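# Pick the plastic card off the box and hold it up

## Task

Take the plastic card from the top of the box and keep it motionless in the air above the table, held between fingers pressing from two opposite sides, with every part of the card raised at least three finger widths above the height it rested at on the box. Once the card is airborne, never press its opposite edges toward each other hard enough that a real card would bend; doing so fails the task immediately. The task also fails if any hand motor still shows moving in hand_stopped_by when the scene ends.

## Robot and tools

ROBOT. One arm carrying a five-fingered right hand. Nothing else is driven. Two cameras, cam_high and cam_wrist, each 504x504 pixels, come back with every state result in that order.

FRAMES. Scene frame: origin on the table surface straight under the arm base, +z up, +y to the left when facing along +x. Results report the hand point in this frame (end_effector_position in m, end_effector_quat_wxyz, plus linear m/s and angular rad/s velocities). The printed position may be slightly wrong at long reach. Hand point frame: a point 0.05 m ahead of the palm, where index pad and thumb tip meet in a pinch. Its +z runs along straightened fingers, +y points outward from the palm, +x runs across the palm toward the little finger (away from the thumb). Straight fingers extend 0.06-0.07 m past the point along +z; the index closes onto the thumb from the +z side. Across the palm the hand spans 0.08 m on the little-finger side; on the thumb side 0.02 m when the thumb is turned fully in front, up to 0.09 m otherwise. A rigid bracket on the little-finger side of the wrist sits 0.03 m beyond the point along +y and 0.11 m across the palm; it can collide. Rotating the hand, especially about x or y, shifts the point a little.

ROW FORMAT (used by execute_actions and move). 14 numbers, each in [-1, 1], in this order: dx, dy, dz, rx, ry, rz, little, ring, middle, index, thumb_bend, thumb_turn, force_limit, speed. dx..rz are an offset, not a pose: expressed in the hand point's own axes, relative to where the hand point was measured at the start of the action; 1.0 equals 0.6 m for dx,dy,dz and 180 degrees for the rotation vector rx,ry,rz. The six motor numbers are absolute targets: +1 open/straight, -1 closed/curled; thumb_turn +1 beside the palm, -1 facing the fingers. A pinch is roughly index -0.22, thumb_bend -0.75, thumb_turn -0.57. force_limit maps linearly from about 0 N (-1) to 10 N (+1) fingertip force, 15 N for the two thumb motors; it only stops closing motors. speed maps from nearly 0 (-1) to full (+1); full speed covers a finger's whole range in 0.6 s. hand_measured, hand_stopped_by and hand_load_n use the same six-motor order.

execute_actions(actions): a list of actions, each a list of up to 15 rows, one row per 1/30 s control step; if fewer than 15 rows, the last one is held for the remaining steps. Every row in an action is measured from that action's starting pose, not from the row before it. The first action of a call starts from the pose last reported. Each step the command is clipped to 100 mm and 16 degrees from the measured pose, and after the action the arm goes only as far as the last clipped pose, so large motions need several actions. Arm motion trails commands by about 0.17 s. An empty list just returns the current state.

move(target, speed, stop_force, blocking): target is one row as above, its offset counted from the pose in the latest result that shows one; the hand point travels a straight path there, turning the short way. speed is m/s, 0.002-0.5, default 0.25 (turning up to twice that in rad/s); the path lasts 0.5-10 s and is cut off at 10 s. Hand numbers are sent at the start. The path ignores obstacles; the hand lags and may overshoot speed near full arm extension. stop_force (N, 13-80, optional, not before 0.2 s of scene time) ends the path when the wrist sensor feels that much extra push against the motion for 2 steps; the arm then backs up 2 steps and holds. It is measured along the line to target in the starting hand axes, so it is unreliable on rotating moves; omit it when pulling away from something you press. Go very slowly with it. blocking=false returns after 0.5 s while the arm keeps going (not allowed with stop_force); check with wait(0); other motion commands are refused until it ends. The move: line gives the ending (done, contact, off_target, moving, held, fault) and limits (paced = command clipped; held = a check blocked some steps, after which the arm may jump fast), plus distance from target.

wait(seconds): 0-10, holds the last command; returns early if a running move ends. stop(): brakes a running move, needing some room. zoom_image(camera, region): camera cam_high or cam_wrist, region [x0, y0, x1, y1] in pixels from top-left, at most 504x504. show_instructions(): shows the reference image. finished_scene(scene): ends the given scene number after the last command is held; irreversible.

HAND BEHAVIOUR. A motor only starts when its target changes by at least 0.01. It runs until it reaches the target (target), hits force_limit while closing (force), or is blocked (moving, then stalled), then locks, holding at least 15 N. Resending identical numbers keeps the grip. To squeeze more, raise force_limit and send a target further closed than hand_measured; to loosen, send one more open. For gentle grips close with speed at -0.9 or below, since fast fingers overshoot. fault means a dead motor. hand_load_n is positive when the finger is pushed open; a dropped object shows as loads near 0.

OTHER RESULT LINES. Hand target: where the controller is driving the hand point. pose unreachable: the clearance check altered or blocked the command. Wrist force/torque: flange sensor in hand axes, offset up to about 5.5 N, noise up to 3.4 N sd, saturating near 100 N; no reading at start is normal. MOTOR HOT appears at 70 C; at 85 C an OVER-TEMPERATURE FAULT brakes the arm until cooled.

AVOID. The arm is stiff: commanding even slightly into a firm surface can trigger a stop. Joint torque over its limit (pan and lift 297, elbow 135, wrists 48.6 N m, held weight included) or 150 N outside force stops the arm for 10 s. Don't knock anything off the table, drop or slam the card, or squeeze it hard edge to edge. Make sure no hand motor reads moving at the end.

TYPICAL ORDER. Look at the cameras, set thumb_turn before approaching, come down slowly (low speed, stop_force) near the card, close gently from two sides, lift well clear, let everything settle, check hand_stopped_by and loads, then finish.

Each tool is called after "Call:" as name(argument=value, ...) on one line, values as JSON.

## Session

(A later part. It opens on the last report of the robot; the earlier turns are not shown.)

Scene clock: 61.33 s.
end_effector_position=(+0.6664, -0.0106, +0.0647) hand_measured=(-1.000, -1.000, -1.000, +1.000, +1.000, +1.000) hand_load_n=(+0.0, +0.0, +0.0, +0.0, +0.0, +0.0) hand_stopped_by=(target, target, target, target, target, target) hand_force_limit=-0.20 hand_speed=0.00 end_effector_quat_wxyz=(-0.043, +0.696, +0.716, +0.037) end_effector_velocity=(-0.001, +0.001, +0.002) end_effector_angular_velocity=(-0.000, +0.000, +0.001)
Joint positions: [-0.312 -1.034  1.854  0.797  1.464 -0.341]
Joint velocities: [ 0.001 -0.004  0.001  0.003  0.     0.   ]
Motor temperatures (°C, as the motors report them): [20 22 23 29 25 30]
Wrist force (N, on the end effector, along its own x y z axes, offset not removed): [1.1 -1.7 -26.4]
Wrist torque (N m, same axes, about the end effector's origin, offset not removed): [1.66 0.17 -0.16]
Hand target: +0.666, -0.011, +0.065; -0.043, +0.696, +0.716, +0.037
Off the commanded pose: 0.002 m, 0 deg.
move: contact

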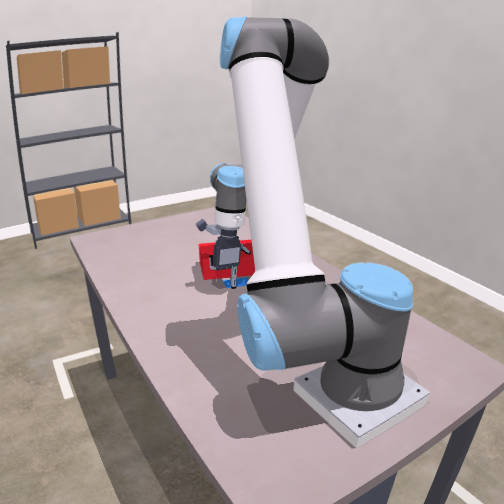

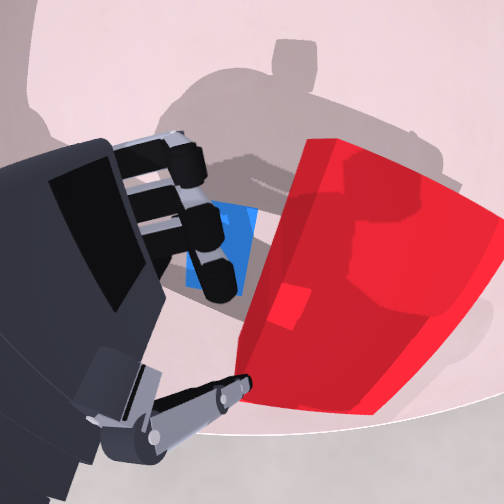

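Call:
move(target=[-0.15,0,-0.001,0,0,0,-1,-1,-1,1,1,1,-0.2,0], speed=0.03)

Scene clock: 73.13 s.
end_effector_position=(+0.6664, -0.0354, +0.0644) hand_measured=(-1.000, -1.000, -1.000, +1.000, +1.000, +1.000) hand_load_n=(+0.0, +0.0, +0.0, -6.0, +0.0, +0.0) hand_stopped_by=(target, target, target, target, target, target) hand_force_limit=-0.20 hand_speed=0.00 end_effector_quat_wxyz=(-0.047, +0.696, +0.715, +0.039) end_effector_velocity=(-0.000, -0.000, -0.000) end_effector_angular_velocity=(+0.000, +0.001, -0.000)
Joint positions: [-0.355 -1.03   1.851  0.807  1.462 -0.384]
Joint velocities: [-0.     0.001 -0.    -0.    -0.     0.   ]
Motor temperatures (°C, as the motors report them): [20 22 23 29 25 30]
Wrist force (N, on the end effector, along its own x y z axes, offset not removed): [11.5 3.1 -31.8]
Wrist torque (N m, same axes, about the end effector's origin, offset not removed): [1.45 0.81 0.39]
Hand target: +0.666, -0.035, +0.064; -0.047, +0.696, +0.715, +0.038
Off the commanded pose: 0.065 m, 0 deg.
FORCE FAULT: contact force on the arm reached its limit, and the arm stopped for 10 seconds. The contact can be on any part of the arm, not only on its tool. That time counts as 20 of the actions that you can send in this scene. The arm's remaining commands of this call were not run. The arm holds still and accepts commands again. Move the arm away from the contact; if what it grips holds it there, let go first. Pushing or pulling that hard again can fault the arm again.
move: fault

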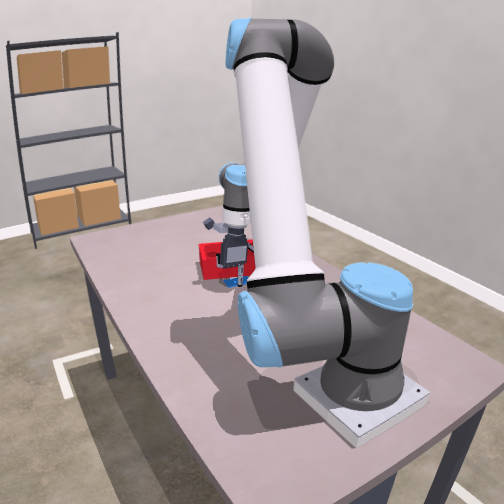

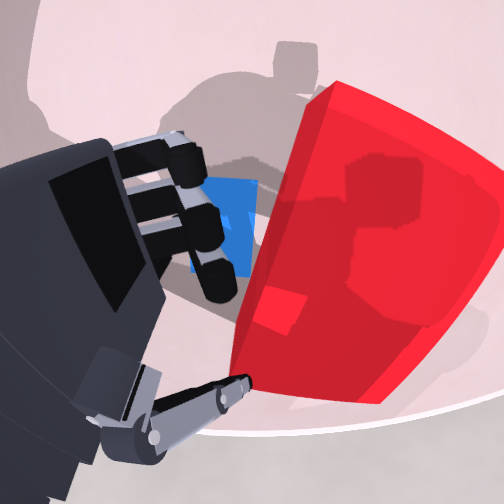

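Call:
move(target=[0,0,-0.06,0,0,0,-1,-1,-1,1,1,1,-0.7,0], speed=0.05)

Call:
move(target=[0,0.05,0,0.17,0,0,-1,-1,-1,1,1,1,-0.7,0], speed=0.1)

Call:
move(target=[0,0.05,0.087,0,0,0,-1,-1,-1,1,1,1,-0.7,0], speed=0.008, stop_force=13)

Call:
zoom_image(camera="cam_high", region=[100,160,340,340])

Scene clock: 76.20 s.
end_effector_position=(+0.6669, -0.0397, +0.1000) hand_measured=(-1.000, -1.000, -1.000, +1.000, +1.000, +1.000) hand_load_n=(+0.0, +0.0, +0.0, +0.0, +0.0, +0.0) hand_stopped_by=(target, target, target, target, target, target) hand_force_limit=-0.70 hand_speed=0.00 end_effector_quat_wxyz=(-0.047, +0.696, +0.715, +0.038) end_effector_velocity=(-0.000, -0.001, +0.002) end_effector_angular_velocity=(-0.000, +0.000, -0.001)
Joint positions: [-0.361 -1.071  1.836  0.864  1.462 -0.391]
Joint velocities: [-0.001 -0.002 -0.001  0.003  0.    -0.   ]
Motor temperatures (°C, as the motors report them): [20 22 23 29 25 30]
Wrist force (N, on the end effector, along its own x y z axes, offset not removed): [2.3 -2.8 -5.4]
Wrist torque (N m, same axes, about the end effector's origin, offset not removed): [0.06 0.24 -0.15]
Hand target: +0.667, -0.040, +0.100; -0.047, +0.696, +0.715, +0.038
Off the commanded pose: 0.000 m, 0 deg.
move: done

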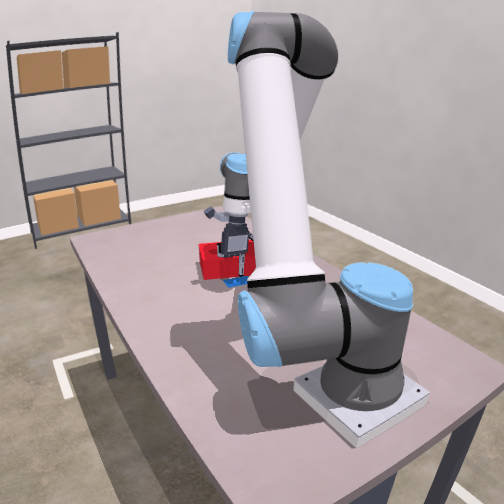

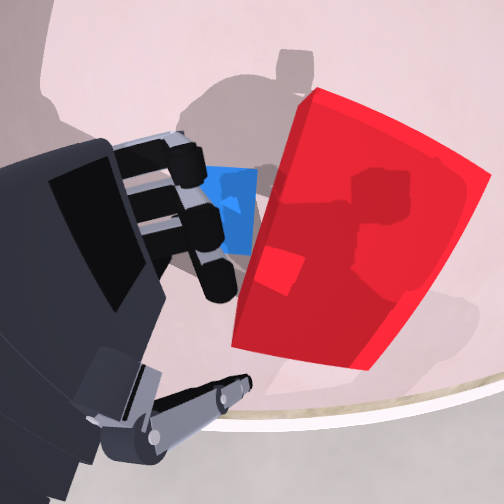

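Scene clock: 79.23 s.
end_effector_position=(+0.6968, -0.0387, +0.0995) hand_measured=(-1.000, -1.000, -1.000, +1.000, +1.000, +1.000) hand_load_n=(+0.0, +0.0, +0.0, +0.0, +0.0, +0.0) hand_stopped_by=(target, target, target, target, target, target) hand_force_limit=-0.70 hand_speed=0.00 end_effector_quat_wxyz=(-0.228, +0.659, +0.701, -0.151) end_effector_velocity=(+0.000, +0.000, -0.000) end_effector_angular_velocity=(-0.000, +0.010, +0.001)
Joint positions: [-0.273 -0.803  1.491  1.437  1.624 -0.318]
Joint velocities: [ 0.001  0.005 -0.005  0.01   0.002  0.002]
Motor temperatures (°C, as the motors report them): [20 22 23 29 25 30]
Wrist force (N, on the end effector, along its own x y z axes, offset not removed): [1.5 -2.1 -4.5]
Wrist torque (N m, same axes, about the end effector's origin, offset not removed): [0.05 0.34 -0.13]
Hand target: +0.697, -0.039, +0.099; -0.229, +0.659, +0.701, -0.152
Off the commanded pose: 0.000 m, 0 deg.
move: done

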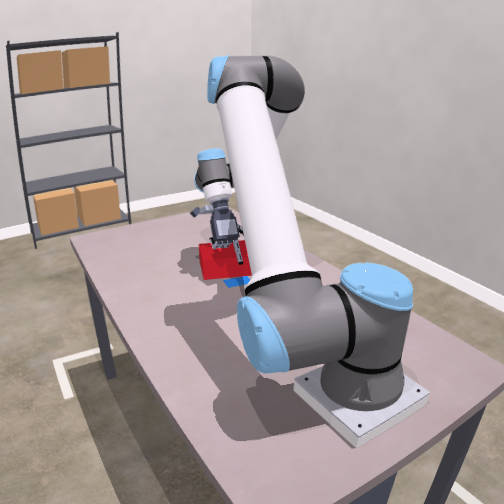

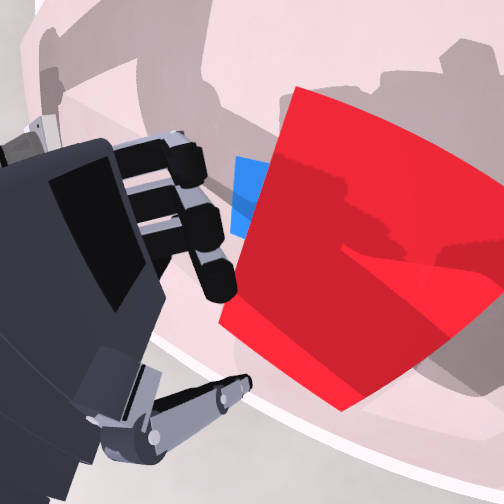

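Scene clock: 85.50 s.
end_effector_position=(+0.6955, -0.0329, +0.0526) hand_measured=(-1.000, -1.000, -1.000, +1.000, +1.000, +1.000) hand_load_n=(+0.0, +0.0, -4.0, +0.0, +1.0, +0.5) hand_stopped_by=(target, target, target, target, target, target) hand_force_limit=-0.70 hand_speed=0.00 end_effector_quat_wxyz=(-0.228, +0.659, +0.701, -0.151) end_effector_velocity=(-0.001, -0.001, +0.001) end_effector_angular_velocity=(+0.000, +0.002, -0.001)
Joint positions: [-0.266 -0.754  1.502  1.377  1.62  -0.312]
Joint velocities: [-0.001 -0.001  0.001  0.003  0.    -0.   ]
Motor temperatures (°C, as the motors report them): [20 22 23 29 25 30]
Wrist force (N, on the end effector, along its own x y z axes, offset not removed): [3.4 -12.7 -21.8]
Wrist torque (N m, same axes, about the end effector's origin, offset not removed): [0.46 -0.08 0.07]
Hand target: +0.696, -0.033, +0.053; -0.228, +0.659, +0.701, -0.151
Off the commanded pose: 0.013 m, 0 deg.
move: contact

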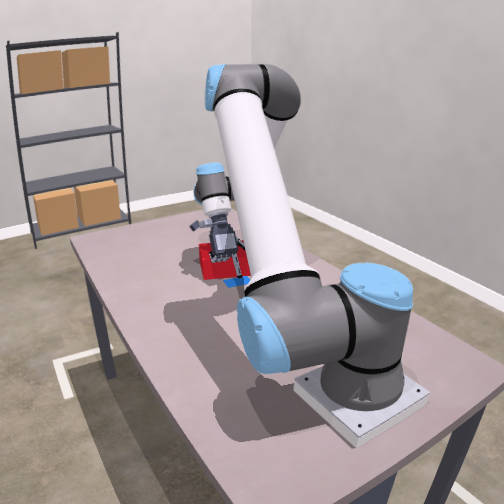

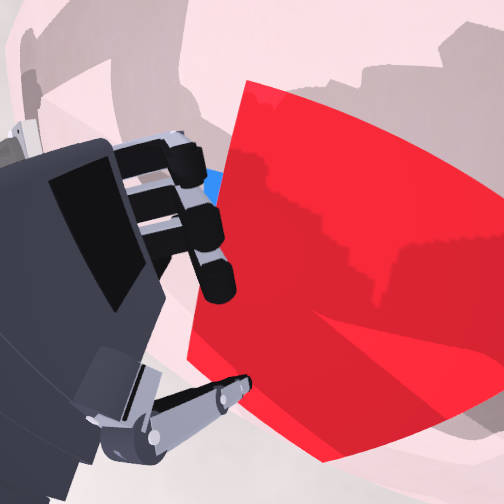

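Region (100, 160, 340, 340) of cam_high's 504x504 image, scaled by 2.100, with more detail than that image has; it fills the top 378 rows of this view, and the rest is white.

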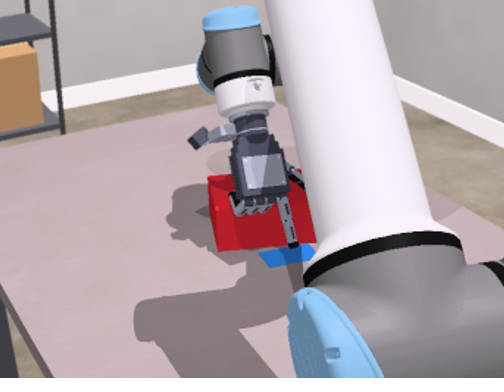

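Call:
move(target=[0,-0.06,-0.07,0,0,0,1,1,1,1,-1,-1,-0.7,0], speed=0.06)

Call:
move(target=[0,0,0,-0.17,0,0,1,1,1,1,-1,-1,-0.7,0], speed=0.2)

Call:
move(target=[0,0,0,0,0,-0.5,1,1,1,1,-1,-1,-0.7,0], speed=0.3)

Call:
move(target=[0,0,0,0.2,0,0,1,1,1,1,-1,-1,-0.7,0], speed=0.2)

Call:
zoom_image(camera="cam_high", region=[100,160,340,340])

Scene clock: 88.27 s.
end_effector_position=(+0.6867, -0.0399, +0.1067) hand_measured=(+1.000, +1.000, +0.284, +1.000, +0.972, +0.958) hand_load_n=(+0.0, +0.0, -10.5, +0.0, +0.0, +0.0) hand_stopped_by=(target, target, stalled, target, force, force) hand_force_limit=-0.70 hand_speed=0.00 end_effector_quat_wxyz=(-0.228, +0.659, +0.701, -0.151) end_effector_velocity=(-0.000, -0.000, -0.000) end_effector_angular_velocity=(+0.000, +0.001, -0.000)
Joint positions: [-0.278 -0.823  1.515  1.434  1.627 -0.322]
Joint velocities: [-0.  0.  0.  0. -0. -0.]
Motor temperatures (°C, as the motors report them): [20 22 23 29 25 30]
Wrist force (N, on the end effector, along its own x y z axes, offset not removed): [1.3 -1.5 -16.4]
Wrist torque (N m, same axes, about the end effector's origin, offset not removed): [0.19 0.74 -0.35]
Hand target: +0.687, -0.040, +0.107; -0.228, +0.659, +0.701, -0.152
Off the commanded pose: 0.000 m, 0 deg.
move: done

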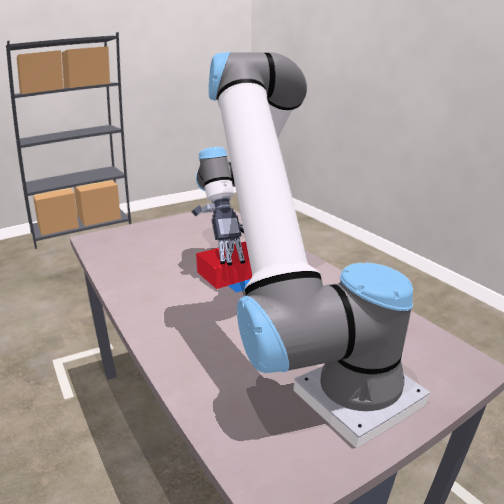

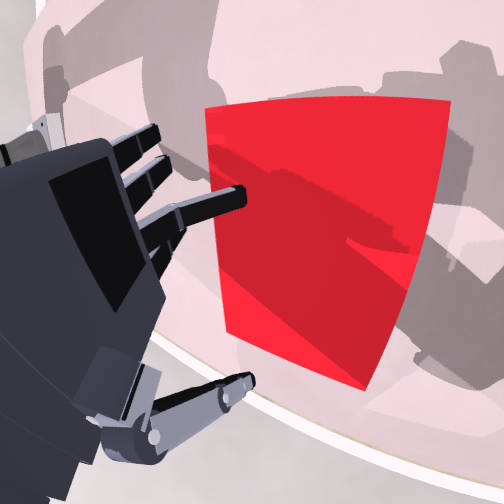

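Scene clock: 90.03 s.
end_effector_position=(+0.6868, -0.0400, +0.1069) hand_measured=(+1.000, +1.000, +0.166, +1.000, +0.972, +0.958) hand_load_n=(+0.0, +0.0, -22.0, +0.0, +0.0, +0.0) hand_stopped_by=(target, target, stalled, target, force, force) hand_force_limit=-0.70 hand_speed=0.00 end_effector_quat_wxyz=(-0.047, +0.696, +0.716, +0.038) end_effector_velocity=(+0.000, -0.000, +0.001) end_effector_angular_velocity=(-0.000, -0.013, -0.002)
Joint positions: [-0.35  -1.054  1.789  0.892  1.461 -0.379]
Joint velocities: [-0.002 -0.006  0.007 -0.014 -0.004 -0.001]
Motor temperatures (°C, as the motors report them): [20 22 23 29 25 30]
Wrist force (N, on the end effector, along its own x y z axes, offset not removed): [8.9 -16.3 -38.7]
Wrist torque (N m, same axes, about the end effector's origin, offset not removed): [0.40 1.29 -0.58]
Hand target: +0.687, -0.040, +0.107; -0.047, +0.696, +0.715, +0.039
Off the commanded pose: 0.000 m, 0 deg.
move: done

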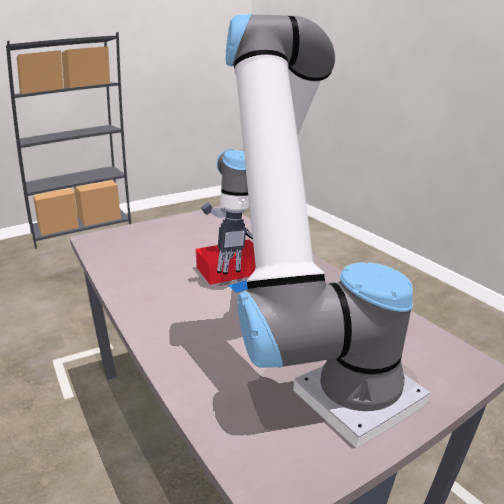

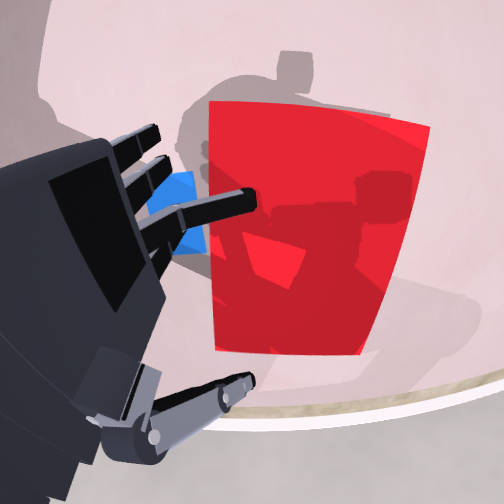

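Scene clock: 93.17 s.
end_effector_position=(+0.6868, -0.0400, +0.1066) hand_measured=(+1.000, +1.000, +0.128, +1.000, +0.972, +0.958) hand_load_n=(+0.0, +0.0, -22.0, +0.5, +0.0, +0.0) hand_stopped_by=(target, target, stalled, target, force, force) hand_force_limit=-0.70 hand_speed=0.00 end_effector_quat_wxyz=(-0.006, -0.013, +0.998, +0.060) end_effector_velocity=(+0.000, -0.000, +0.001) end_effector_angular_velocity=(+0.001, -0.003, +0.010)
Joint positions: [-0.461 -0.984  1.696  0.926  1.469 -2.06 ]
Joint velocities: [-0.001 -0.001 -0.002  0.001 -0.001 -0.011]
Motor temperatures (°C, as the motors report them): [20 22 23 29 25 30]
Wrist force (N, on the end effector, along its own x y z axes, offset not removed): [3.6 -0.3 -30.8]
Wrist torque (N m, same axes, about the end effector's origin, offset not removed): [0.69 0.70 0.60]
Hand target: +0.687, -0.040, +0.107; -0.006, -0.014, +0.998, +0.060
Off the commanded pose: 0.000 m, 0 deg.
move: done

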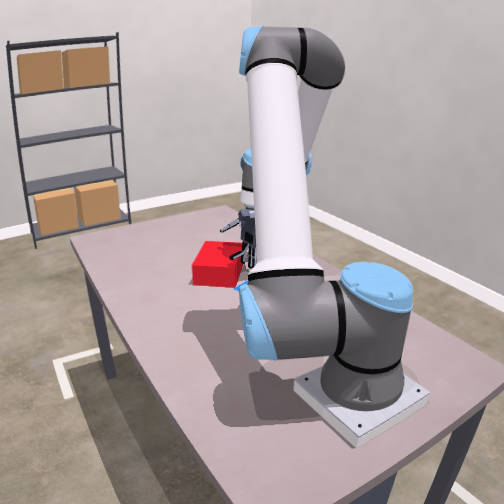

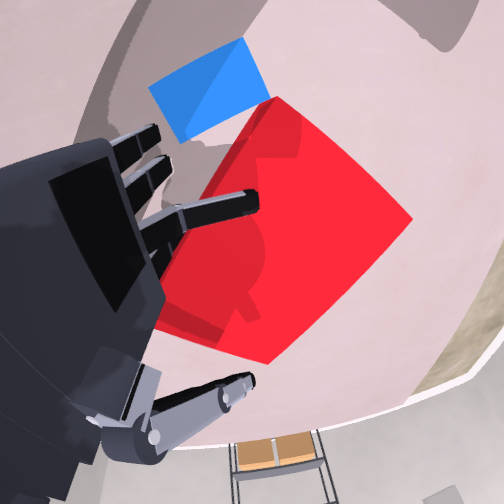

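Scene clock: 95.17 s.
end_effector_position=(+0.6870, -0.0398, +0.1071) hand_measured=(+1.000, +1.000, +0.130, +1.000, +0.972, +0.958) hand_load_n=(+0.0, +0.0, +0.0, +0.0, +0.0, +0.0) hand_stopped_by=(target, target, stalled, target, force, force) hand_force_limit=-0.70 hand_speed=0.00 end_effector_quat_wxyz=(-0.001, -0.014, +0.968, -0.250) end_effector_velocity=(-0.000, -0.001, +0.001) end_effector_angular_velocity=(-0.012, -0.001, -0.001)
Joint positions: [-0.215 -1.037  1.724  0.762  2.062 -1.845]
Joint velocities: [ 0.004 -0.001  0.    -0.001  0.012  0.004]
Motor temperatures (°C, as the motors report them): [20 22 23 29 25 30]
Wrist force (N, on the end effector, along its own x y z axes, offset not removed): [2.0 -3.4 -3.2]
Wrist torque (N m, same axes, about the end effector's origin, offset not removed): [-0.17 0.21 -0.17]
Hand target: +0.687, -0.040, +0.107; -0.001, -0.014, +0.968, -0.251
Off the commanded pose: 0.001 m, 0 deg.
move: done

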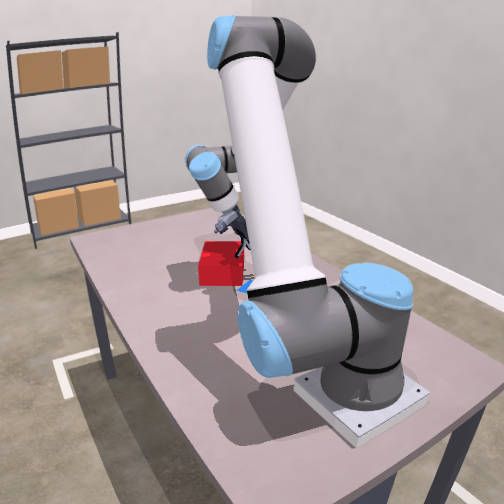

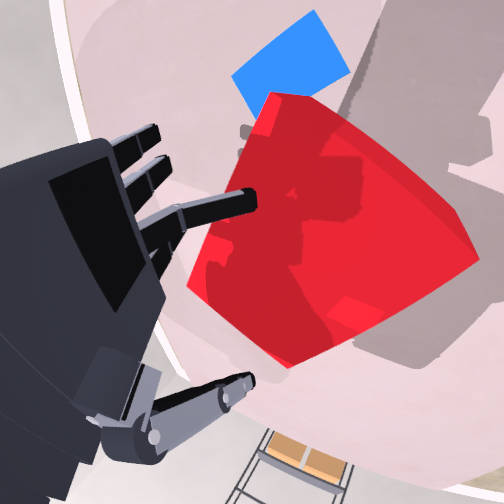

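Region (100, 160, 340, 340) of cam_high's 504x504 image, scaled by 2.100, with more detail than that image has; it fills the top 378 rows of this view, and the rest is white.

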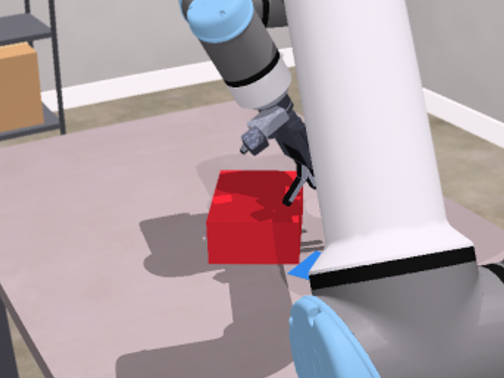

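Call:
move(target=[0,0,-0.12,0,0,0,1,1,1,1,1,1,0,0.5], speed=0.05)

Scene clock: 99.10 s.
end_effector_position=(+0.6868, -0.0050, +0.1700) hand_measured=(+1.000, +1.000, +0.130, +1.000, +1.000, +1.000) hand_load_n=(+0.0, +0.0, +0.0, +0.0, +0.0, +0.0) hand_stopped_by=(target, target, stalled, target, target, target) hand_force_limit=0.00 hand_speed=0.50 end_effector_quat_wxyz=(-0.001, -0.014, +0.968, -0.250) end_effector_velocity=(+0.000, +0.001, +0.001) end_effector_angular_velocity=(-0.000, -0.000, +0.000)
Joint positions: [-0.161 -1.091  1.684  0.885  2.067 -1.784]
Joint velocities: [ 0.002 -0.001 -0.001  0.003  0.     0.002]
Motor temperatures (°C, as the motors report them): [20 22 23 29 25 30]
Wrist force (N, on the end effector, along its own x y z axes, offset not removed): [2.6 -1.0 -3.8]
Wrist torque (N m, same axes, about the end effector's origin, offset not removed): [0.22 0.23 -0.07]
Hand target: +0.687, -0.005, +0.170; -0.001, -0.014, +0.968, -0.250
Off the commanded pose: 0.000 m, 0 deg.
move: done

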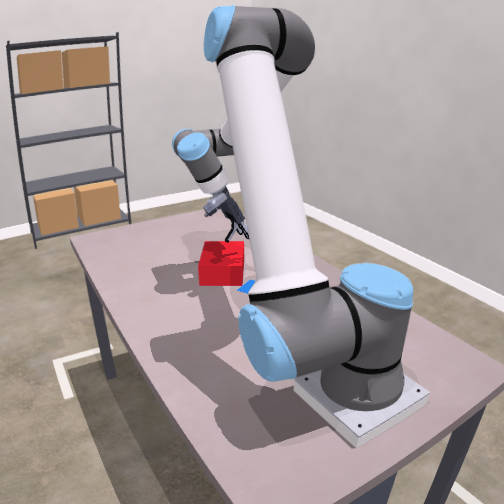

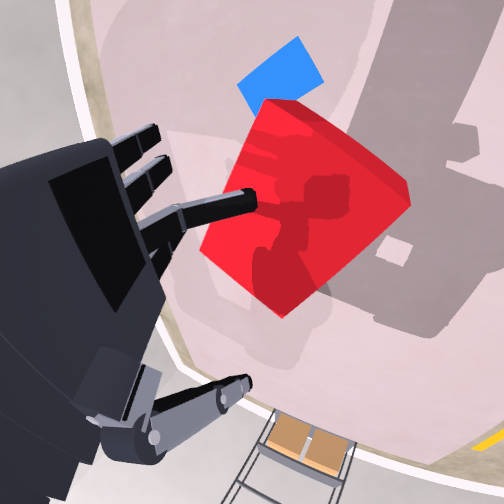

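Call:
move(target=[0.08,0,0,-0.2,0,0,-1,-1,-1,0.9,-1,-1,0.5,0.5], speed=0.08)

Scene clock: 104.07 s.
end_effector_position=(+0.6387, -0.0066, +0.1701) hand_measured=(-1.000, -1.000, -1.000, +0.900, -0.556, -0.840) hand_load_n=(+0.0, +0.0, -4.5, +0.0, +11.0, +20.5) hand_stopped_by=(target, target, target, target, force, force) hand_force_limit=0.50 hand_speed=0.50 end_effector_quat_wxyz=(-0.006, -0.013, +0.998, +0.060) end_effector_velocity=(-0.001, -0.001, +0.000) end_effector_angular_velocity=(+0.011, -0.001, -0.001)
Joint positions: [-0.446 -1.122  1.784  0.975  1.468 -2.046]
Joint velocities: [-0.006  0.     0.002  0.002 -0.01  -0.006]
Motor temperatures (°C, as the motors report them): [20 22 23 29 25 30]
Wrist force (N, on the end effector, along its own x y z axes, offset not removed): [1.1 -5.3 -5.3]
Wrist torque (N m, same axes, about the end effector's origin, offset not removed): [-0.34 0.44 -0.32]
Hand target: +0.639, -0.007, +0.170; -0.006, -0.013, +0.998, +0.061
Off the commanded pose: 0.000 m, 0 deg.
move: done

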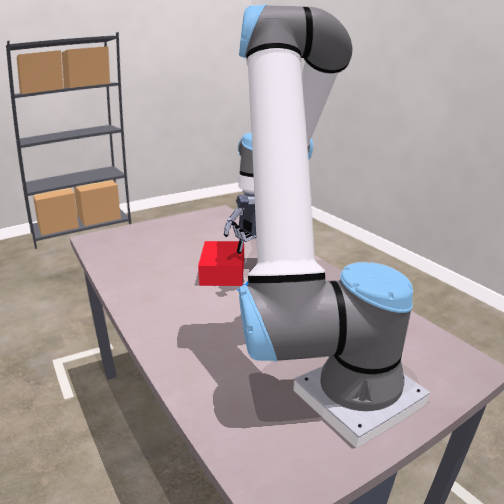

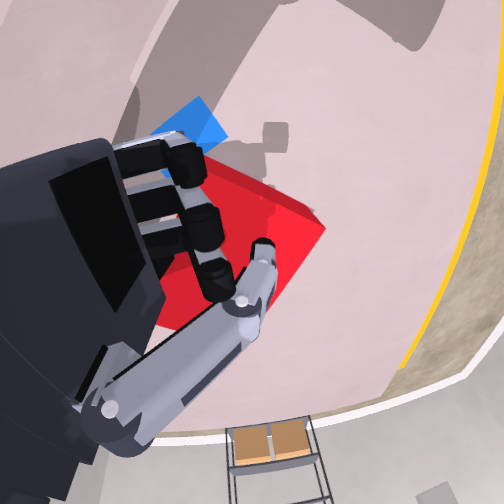

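Call:
move(target=[0.08,0,0,0,0,0,-1,-1,-1,1,1,1,0.5,0.5], speed=0.08)

Scene clock: 106.63 s.
end_effector_position=(+0.5907, -0.0080, +0.1707) hand_measured=(-1.000, -1.000, -1.000, +1.000, +1.000, +1.000) hand_load_n=(+0.0, +0.0, +0.0, +0.0, +0.0, +0.0) hand_stopped_by=(target, target, target, target, target, target) hand_force_limit=0.50 hand_speed=0.50 end_effector_quat_wxyz=(-0.006, -0.013, +0.998, +0.060) end_effector_velocity=(-0.000, -0.000, -0.000) end_effector_angular_velocity=(+0.001, +0.001, -0.001)
Joint positions: [-0.486 -1.186  1.885  0.943  1.471 -2.086]
Joint velocities: [-0.001  0.     0.     0.    -0.    -0.   ]
Motor temperatures (°C, as the motors report them): [20 22 23 29 25 30]
Wrist force (N, on the end effector, along its own x y z axes, offset not removed): [0.9 -2.8 -3.8]
Wrist torque (N m, same axes, about the end effector's origin, offset not removed): [-0.03 0.39 -0.31]
Hand target: +0.591, -0.008, +0.171; -0.006, -0.013, +0.998, +0.060
Off the commanded pose: 0.000 m, 0 deg.
move: done

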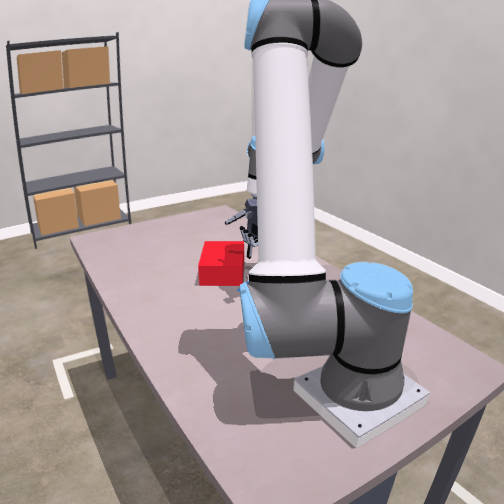

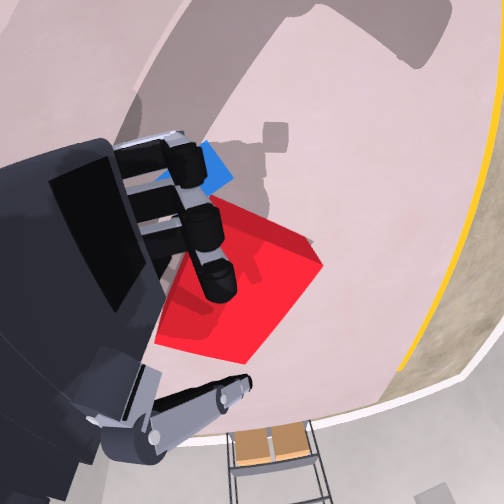

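Call:
move(target=[0.13,0,0.06,0,0,0,-1,-1,-1,1,1,1,0.5,0.5], speed=0.08)

Scene clock: 108.77 s.
end_effector_position=(+0.5123, -0.0060, +0.1359) hand_measured=(-1.000, -1.000, -1.000, +1.000, +1.000, +1.000) hand_load_n=(+0.0, +0.0, +0.0, +0.0, +0.0, +0.0) hand_stopped_by=(target, target, target, target, target, target) hand_force_limit=0.50 hand_speed=0.50 end_effector_quat_wxyz=(-0.006, -0.013, +0.998, +0.060) end_effector_velocity=(-0.001, -0.000, -0.001) end_effector_angular_velocity=(-0.001, -0.001, -0.000)
Joint positions: [-0.559 -1.249  2.065  0.833  1.476 -2.159]
Joint velocities: [-0.002 -0.002  0.003 -0.003  0.    -0.002]
Motor temperatures (°C, as the motors report them): [20 22 23 29 25 30]
Wrist force (N, on the end effector, along its own x y z axes, offset not removed): [-0.1 -2.7 -3.5]
Wrist torque (N m, same axes, about the end effector's origin, offset not removed): [-0.01 0.47 -0.30]
Hand target: +0.512, -0.006, +0.136; -0.006, -0.013, +0.998, +0.060
Off the commanded pose: 0.000 m, 0 deg.
move: done

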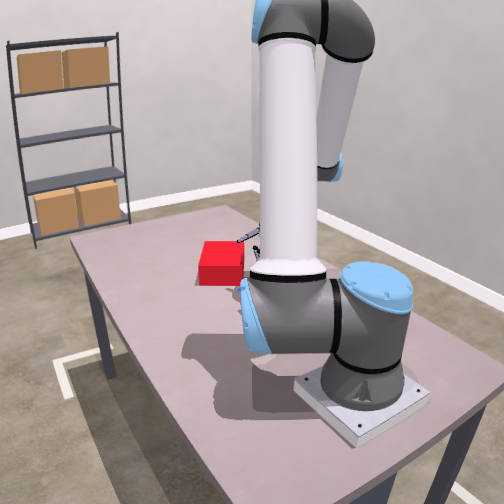

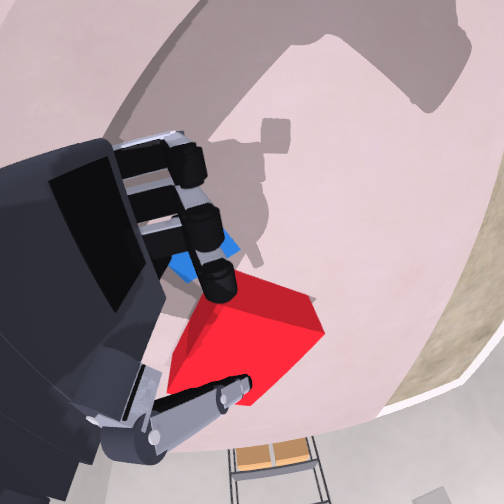

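Call:
move(target=[0,0,0,0.2,0,0,-1,-1,-1,1,-1,1,0.5,0.5], speed=0.08)

Call:
execute_actions(actions=[])

Scene clock: 116.27 s.
end_effector_position=(+0.5126, -0.0057, +0.1364) hand_measured=(-1.000, -1.000, -1.000, +1.000, -1.000, +1.000) hand_load_n=(+0.0, +0.0, +0.0, +0.0, +0.0, +0.0) hand_stopped_by=(target, target, target, target, target, target) hand_force_limit=0.50 hand_speed=0.50 end_effector_quat_wxyz=(-0.001, -0.014, +0.968, -0.250) end_effector_velocity=(-0.000, -0.000, -0.001) end_effector_angular_velocity=(-0.011, +0.001, -0.001)
Joint positions: [-0.223 -1.302  2.068  0.68   2.061 -1.854]
Joint velocities: [ 0.006  0.003 -0.    -0.001  0.012  0.006]
Motor temperatures (°C, as the motors report them): [20 22 23 29 25 30]
Wrist force (N, on the end effector, along its own x y z axes, offset not removed): [0.2 -2.8 -6.5]
Wrist torque (N m, same axes, about the end effector's origin, offset not removed): [0.14 0.56 -0.29]
Hand target: +0.513, -0.006, +0.136; -0.001, -0.014, +0.968, -0.251
Off the commanded pose: 0.001 m, 0 deg.
move: done

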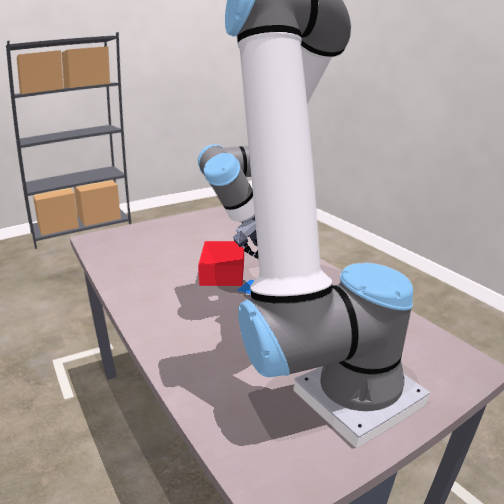

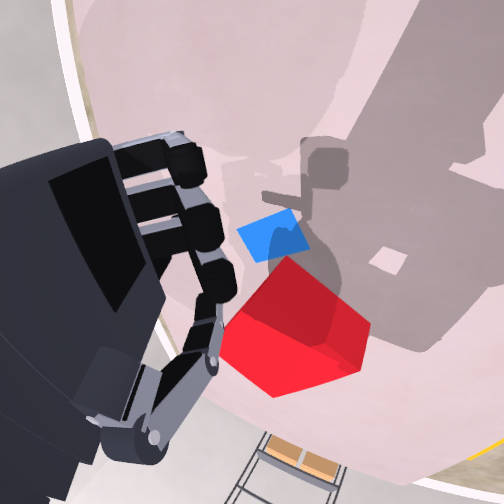

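Scene clock: 116.27 s.
end_effector_position=(+0.5126, -0.0057, +0.1364) hand_measured=(-1.000, -1.000, -1.000, +1.000, -1.000, +1.000) hand_load_n=(+0.0, +0.0, +0.0, +0.0, +0.0, +0.0) hand_stopped_by=(target, target, target, target, target, target) hand_force_limit=0.50 hand_speed=0.50 end_effector_quat_wxyz=(-0.001, -0.014, +0.968, -0.250) end_effector_velocity=(-0.000, -0.000, -0.001) end_effector_angular_velocity=(-0.011, +0.001, -0.001)
Joint positions: [-0.223 -1.302  2.068  0.68   2.061 -1.854]
Joint velocities: [ 0.006  0.003 -0.    -0.001  0.012  0.006]
Motor temperatures (°C, as the motors report them): [20 22 23 29 25 30]
Wrist force (N, on the end effector, along its own x y z axes, offset not removed): [0.2 -2.8 -6.5]
Wrist torque (N m, same axes, about the end effector's origin, offset not removed): [0.14 0.56 -0.29]
Hand target: +0.513, -0.006, +0.136; -0.001, -0.014, +0.968, -0.251
Off the commanded pose: 0.001 m, 0 deg.

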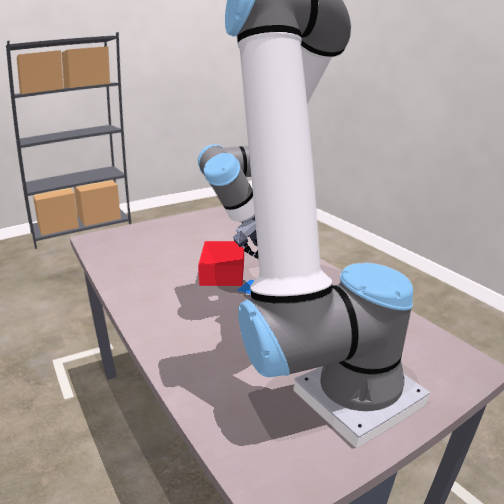

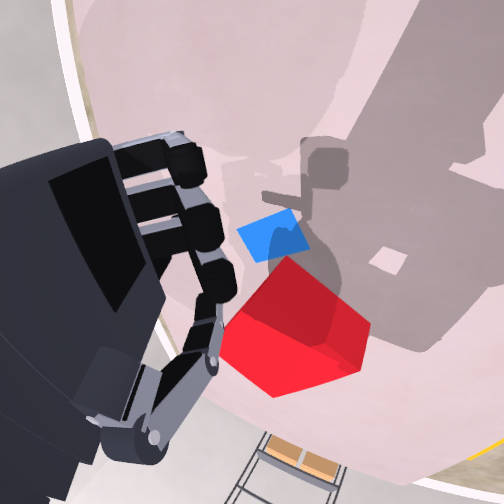

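Call:
move(target=[0,0.06,0.11,0,0,0,-1,-1,-1,1,-1,1,-0.7,-0.9], speed=0.04)

Scene clock: 120.50 s.
end_effector_position=(+0.5117, -0.0061, +0.0614) hand_measured=(-1.000, -1.000, -1.000, +1.000, -1.000, +1.000) hand_load_n=(+0.0, +0.0, +0.0, +0.0, +0.0, +0.0) hand_stopped_by=(target, target, target, target, target, target) hand_force_limit=-0.70 hand_speed=-0.90 end_effector_quat_wxyz=(-0.001, -0.014, +0.968, -0.250) end_effector_velocity=(-0.000, +0.000, -0.003) end_effector_angular_velocity=(+0.000, +0.001, +0.000)
Joint positions: [-0.224 -1.199  2.109  0.535  2.061 -1.855]
Joint velocities: [ 0.     0.004  0.001 -0.004  0.    -0.   ]
Motor temperatures (°C, as the motors report them): [20 22 23 29 25 30]
Wrist force (N, on the end effector, along its own x y z axes, offset not removed): [-1.5 0.0 -4.5]
Wrist torque (N m, same axes, about the end effector's origin, offset not removed): [0.50 0.79 -0.33]
Hand target: +0.512, -0.006, +0.061; -0.001, -0.014, +0.968, -0.250
Off the commanded pose: 0.000 m, 0 deg.
move: done

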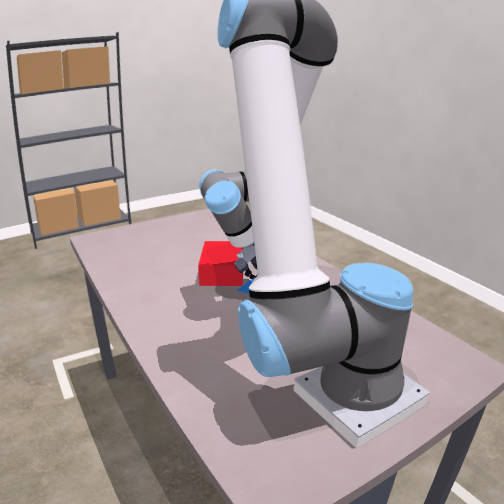

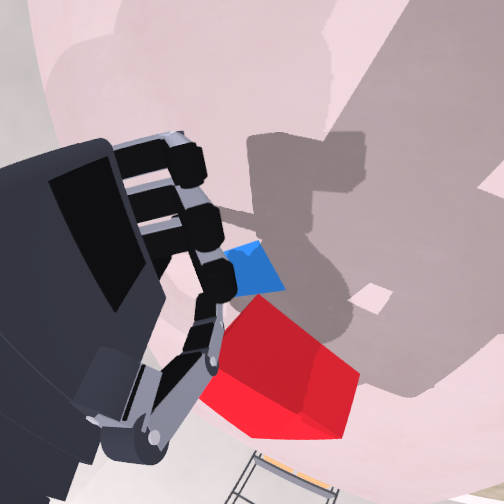

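Call:
move(target=[-0.065,0.029,-0.016,0,0,0,-1,-1,-1,1,-1,1,-0.7,-0.9], speed=0.04)

Scene clock: 122.57 s.
end_effector_position=(+0.5500, +0.0148, +0.0609) hand_measured=(-1.000, -1.000, -1.000, +1.000, -1.000, +1.000) hand_load_n=(+0.0, +0.0, +0.0, +0.0, +0.0, +0.0) hand_stopped_by=(target, target, target, target, target, target) hand_force_limit=-0.70 hand_speed=-0.90 end_effector_quat_wxyz=(-0.001, -0.014, +0.968, -0.250) end_effector_velocity=(+0.002, +0.001, -0.000) end_effector_angular_velocity=(+0.000, +0.001, +0.000)
Joint positions: [-0.166 -1.142  2.025  0.593  2.067 -1.789]
Joint velocities: [ 0.003  0.003 -0.004  0.003  0.     0.003]
Motor temperatures (°C, as the motors report them): [20 22 23 29 25 30]
Wrist force (N, on the end effector, along its own x y z axes, offset not removed): [2.4 -3.8 -3.6]
Wrist torque (N m, same axes, about the end effector's origin, offset not removed): [-0.19 0.19 -0.20]
Hand target: +0.550, +0.015, +0.061; -0.001, -0.014, +0.968, -0.250
Off the commanded pose: 0.000 m, 0 deg.
move: done

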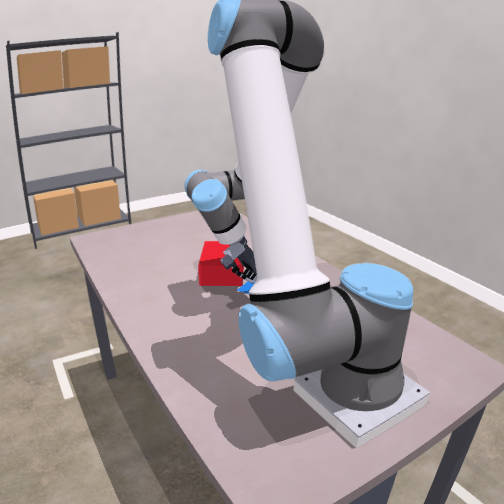

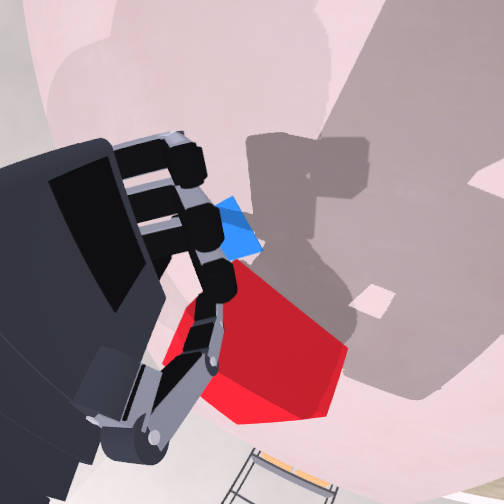

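Call:
move(target=[0,0.04,0.073,0,0,0,-1,-1,-1,1,-1,1,-0.7,-0.9], speed=0.008, stop_force=13)

Scene clock: 128.90 s.
end_effector_position=(+0.5497, +0.0148, +0.0292) hand_measured=(-1.000, -1.000, -1.000, +1.000, -1.000, +1.000) hand_load_n=(+0.0, +0.0, +0.0, +1.0, +0.0, +0.0) hand_stopped_by=(target, target, target, target, target, target) hand_force_limit=-0.70 hand_speed=-0.90 end_effector_quat_wxyz=(-0.001, -0.014, +0.968, -0.250) end_effector_velocity=(-0.001, +0.001, +0.001) end_effector_angular_velocity=(+0.000, +0.002, +0.001)
Joint positions: [-0.166 -1.097  2.036  0.537  2.067 -1.789]
Joint velocities: [ 0.001 -0.002  0.001  0.003 -0.     0.   ]
Motor temperatures (°C, as the motors report them): [20 22 23 29 25 30]
Wrist force (N, on the end effector, along its own x y z axes, offset not removed): [2.0 -10.1 -23.2]
Wrist torque (N m, same axes, about the end effector's origin, offset not removed): [1.53 0.37 -0.15]
Hand target: +0.550, +0.015, +0.029; -0.001, -0.014, +0.968, -0.250
Off the commanded pose: 0.018 m, 0 deg.
move: contact

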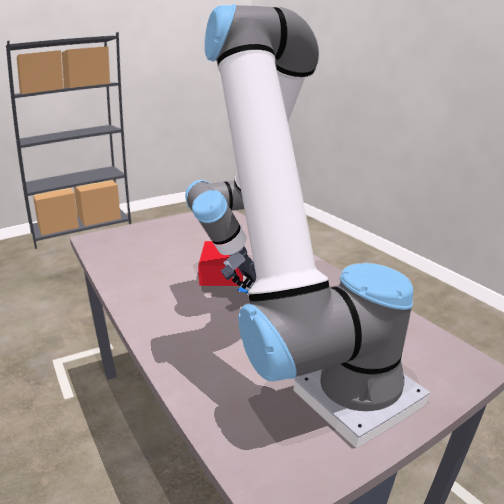

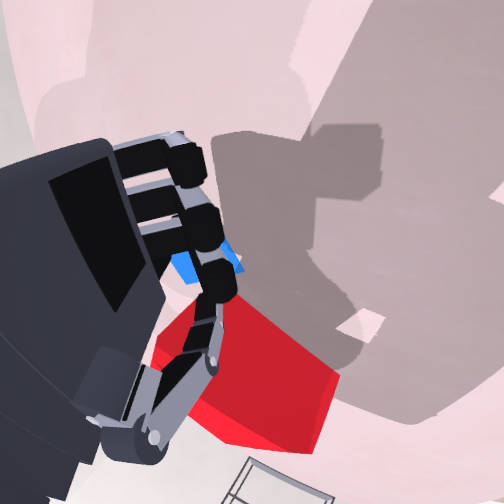

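Raise 6 mm, press the index compliantly, then slide toward -y.

Call:
move(target=[0,-0.005,-0.009,0,0,0,-1,-1,-1,0,-1,1,-0.7,-0.9], speed=0.01)

Call:
move(target=[0,-0.073,0.04,0,0,0,-1,-1,-1,-0.02,-1,1,-0.7,-0.9], speed=0.012)

Scene clock: 130.43 s.
end_effector_position=(+0.5497, +0.0148, +0.0352) hand_measured=(-1.000, -1.000, -1.000, +0.996, -1.000, +1.000) hand_load_n=(+0.0, +0.0, +0.0, +0.0, +0.0, +0.0) hand_stopped_by=(target, target, target, force, target, target) hand_force_limit=-0.70 hand_speed=-0.90 end_effector_quat_wxyz=(-0.001, -0.014, +0.968, -0.250) end_effector_velocity=(+0.001, -0.000, +0.002) end_effector_angular_velocity=(-0.000, -0.002, +0.000)
Joint positions: [-0.166 -1.105  2.034  0.548  2.067 -1.789]
Joint velocities: [ 0.    -0.003 -0.002  0.002 -0.     0.   ]
Motor temperatures (°C, as the motors report them): [20 22 23 29 25 30]
Wrist force (N, on the end effector, along its own x y z axes, offset not removed): [-0.2 -2.8 -3.7]
Wrist torque (N m, same axes, about the end effector's origin, offset not removed): [-0.06 0.57 -0.31]
Hand target: +0.550, +0.015, +0.035; -0.001, -0.014, +0.968, -0.250
Off the commanded pose: 0.000 m, 0 deg.
move: done

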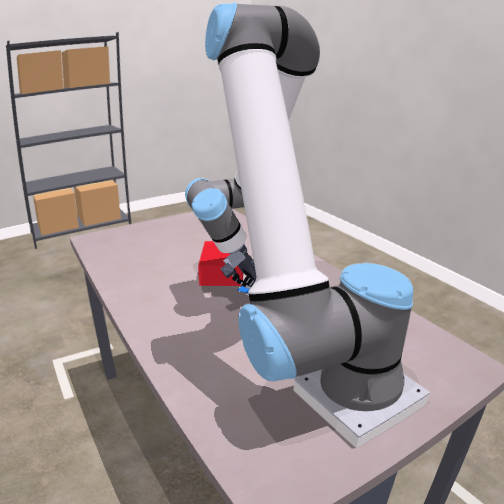

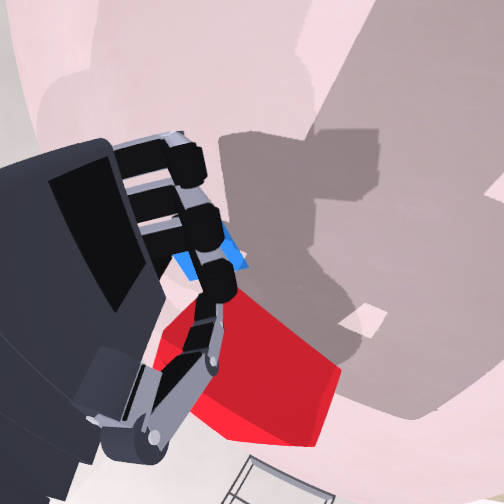

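Scene clock: 134.83 s.
end_effector_position=(+0.5511, -0.0351, +0.0354) hand_measured=(-1.000, -1.000, -1.000, +0.808, -1.000, +1.000) hand_load_n=(+0.0, +0.0, +0.0, +0.5, +0.0, +0.0) hand_stopped_by=(target, target, target, force, target, target) hand_force_limit=-0.70 hand_speed=-0.90 end_effector_quat_wxyz=(-0.001, -0.014, +0.968, -0.250) end_effector_velocity=(+0.000, -0.002, +0.001) end_effector_angular_velocity=(-0.000, -0.001, -0.000)
Joint positions: [-0.263 -1.121  2.044  0.502  2.056 -1.899]
Joint velocities: [-0.004 -0.002  0.    -0.001 -0.001 -0.004]
Motor temperatures (°C, as the motors report them): [20 22 23 29 25 30]
Wrist force (N, on the end effector, along its own x y z axes, offset not removed): [-0.7 -5.8 -8.3]
Wrist torque (N m, same axes, about the end effector's origin, offset not removed): [0.09 0.52 -0.36]
Hand target: +0.551, -0.035, +0.035; -0.001, -0.014, +0.968, -0.250
Off the commanded pose: 0.000 m, 0 deg.
move: done

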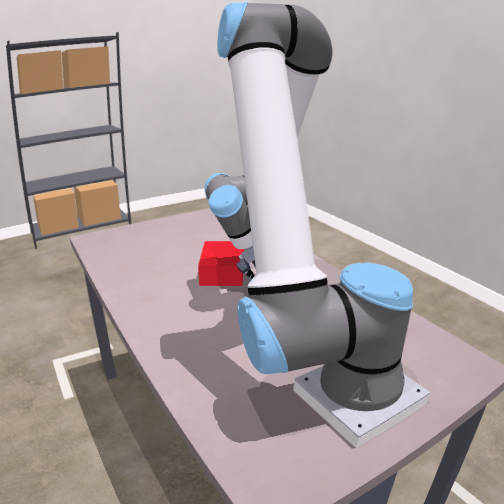

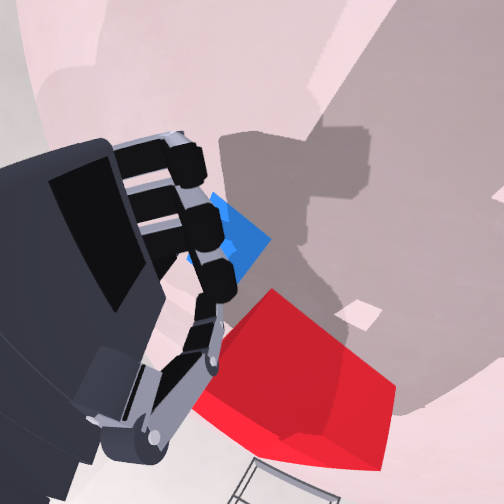

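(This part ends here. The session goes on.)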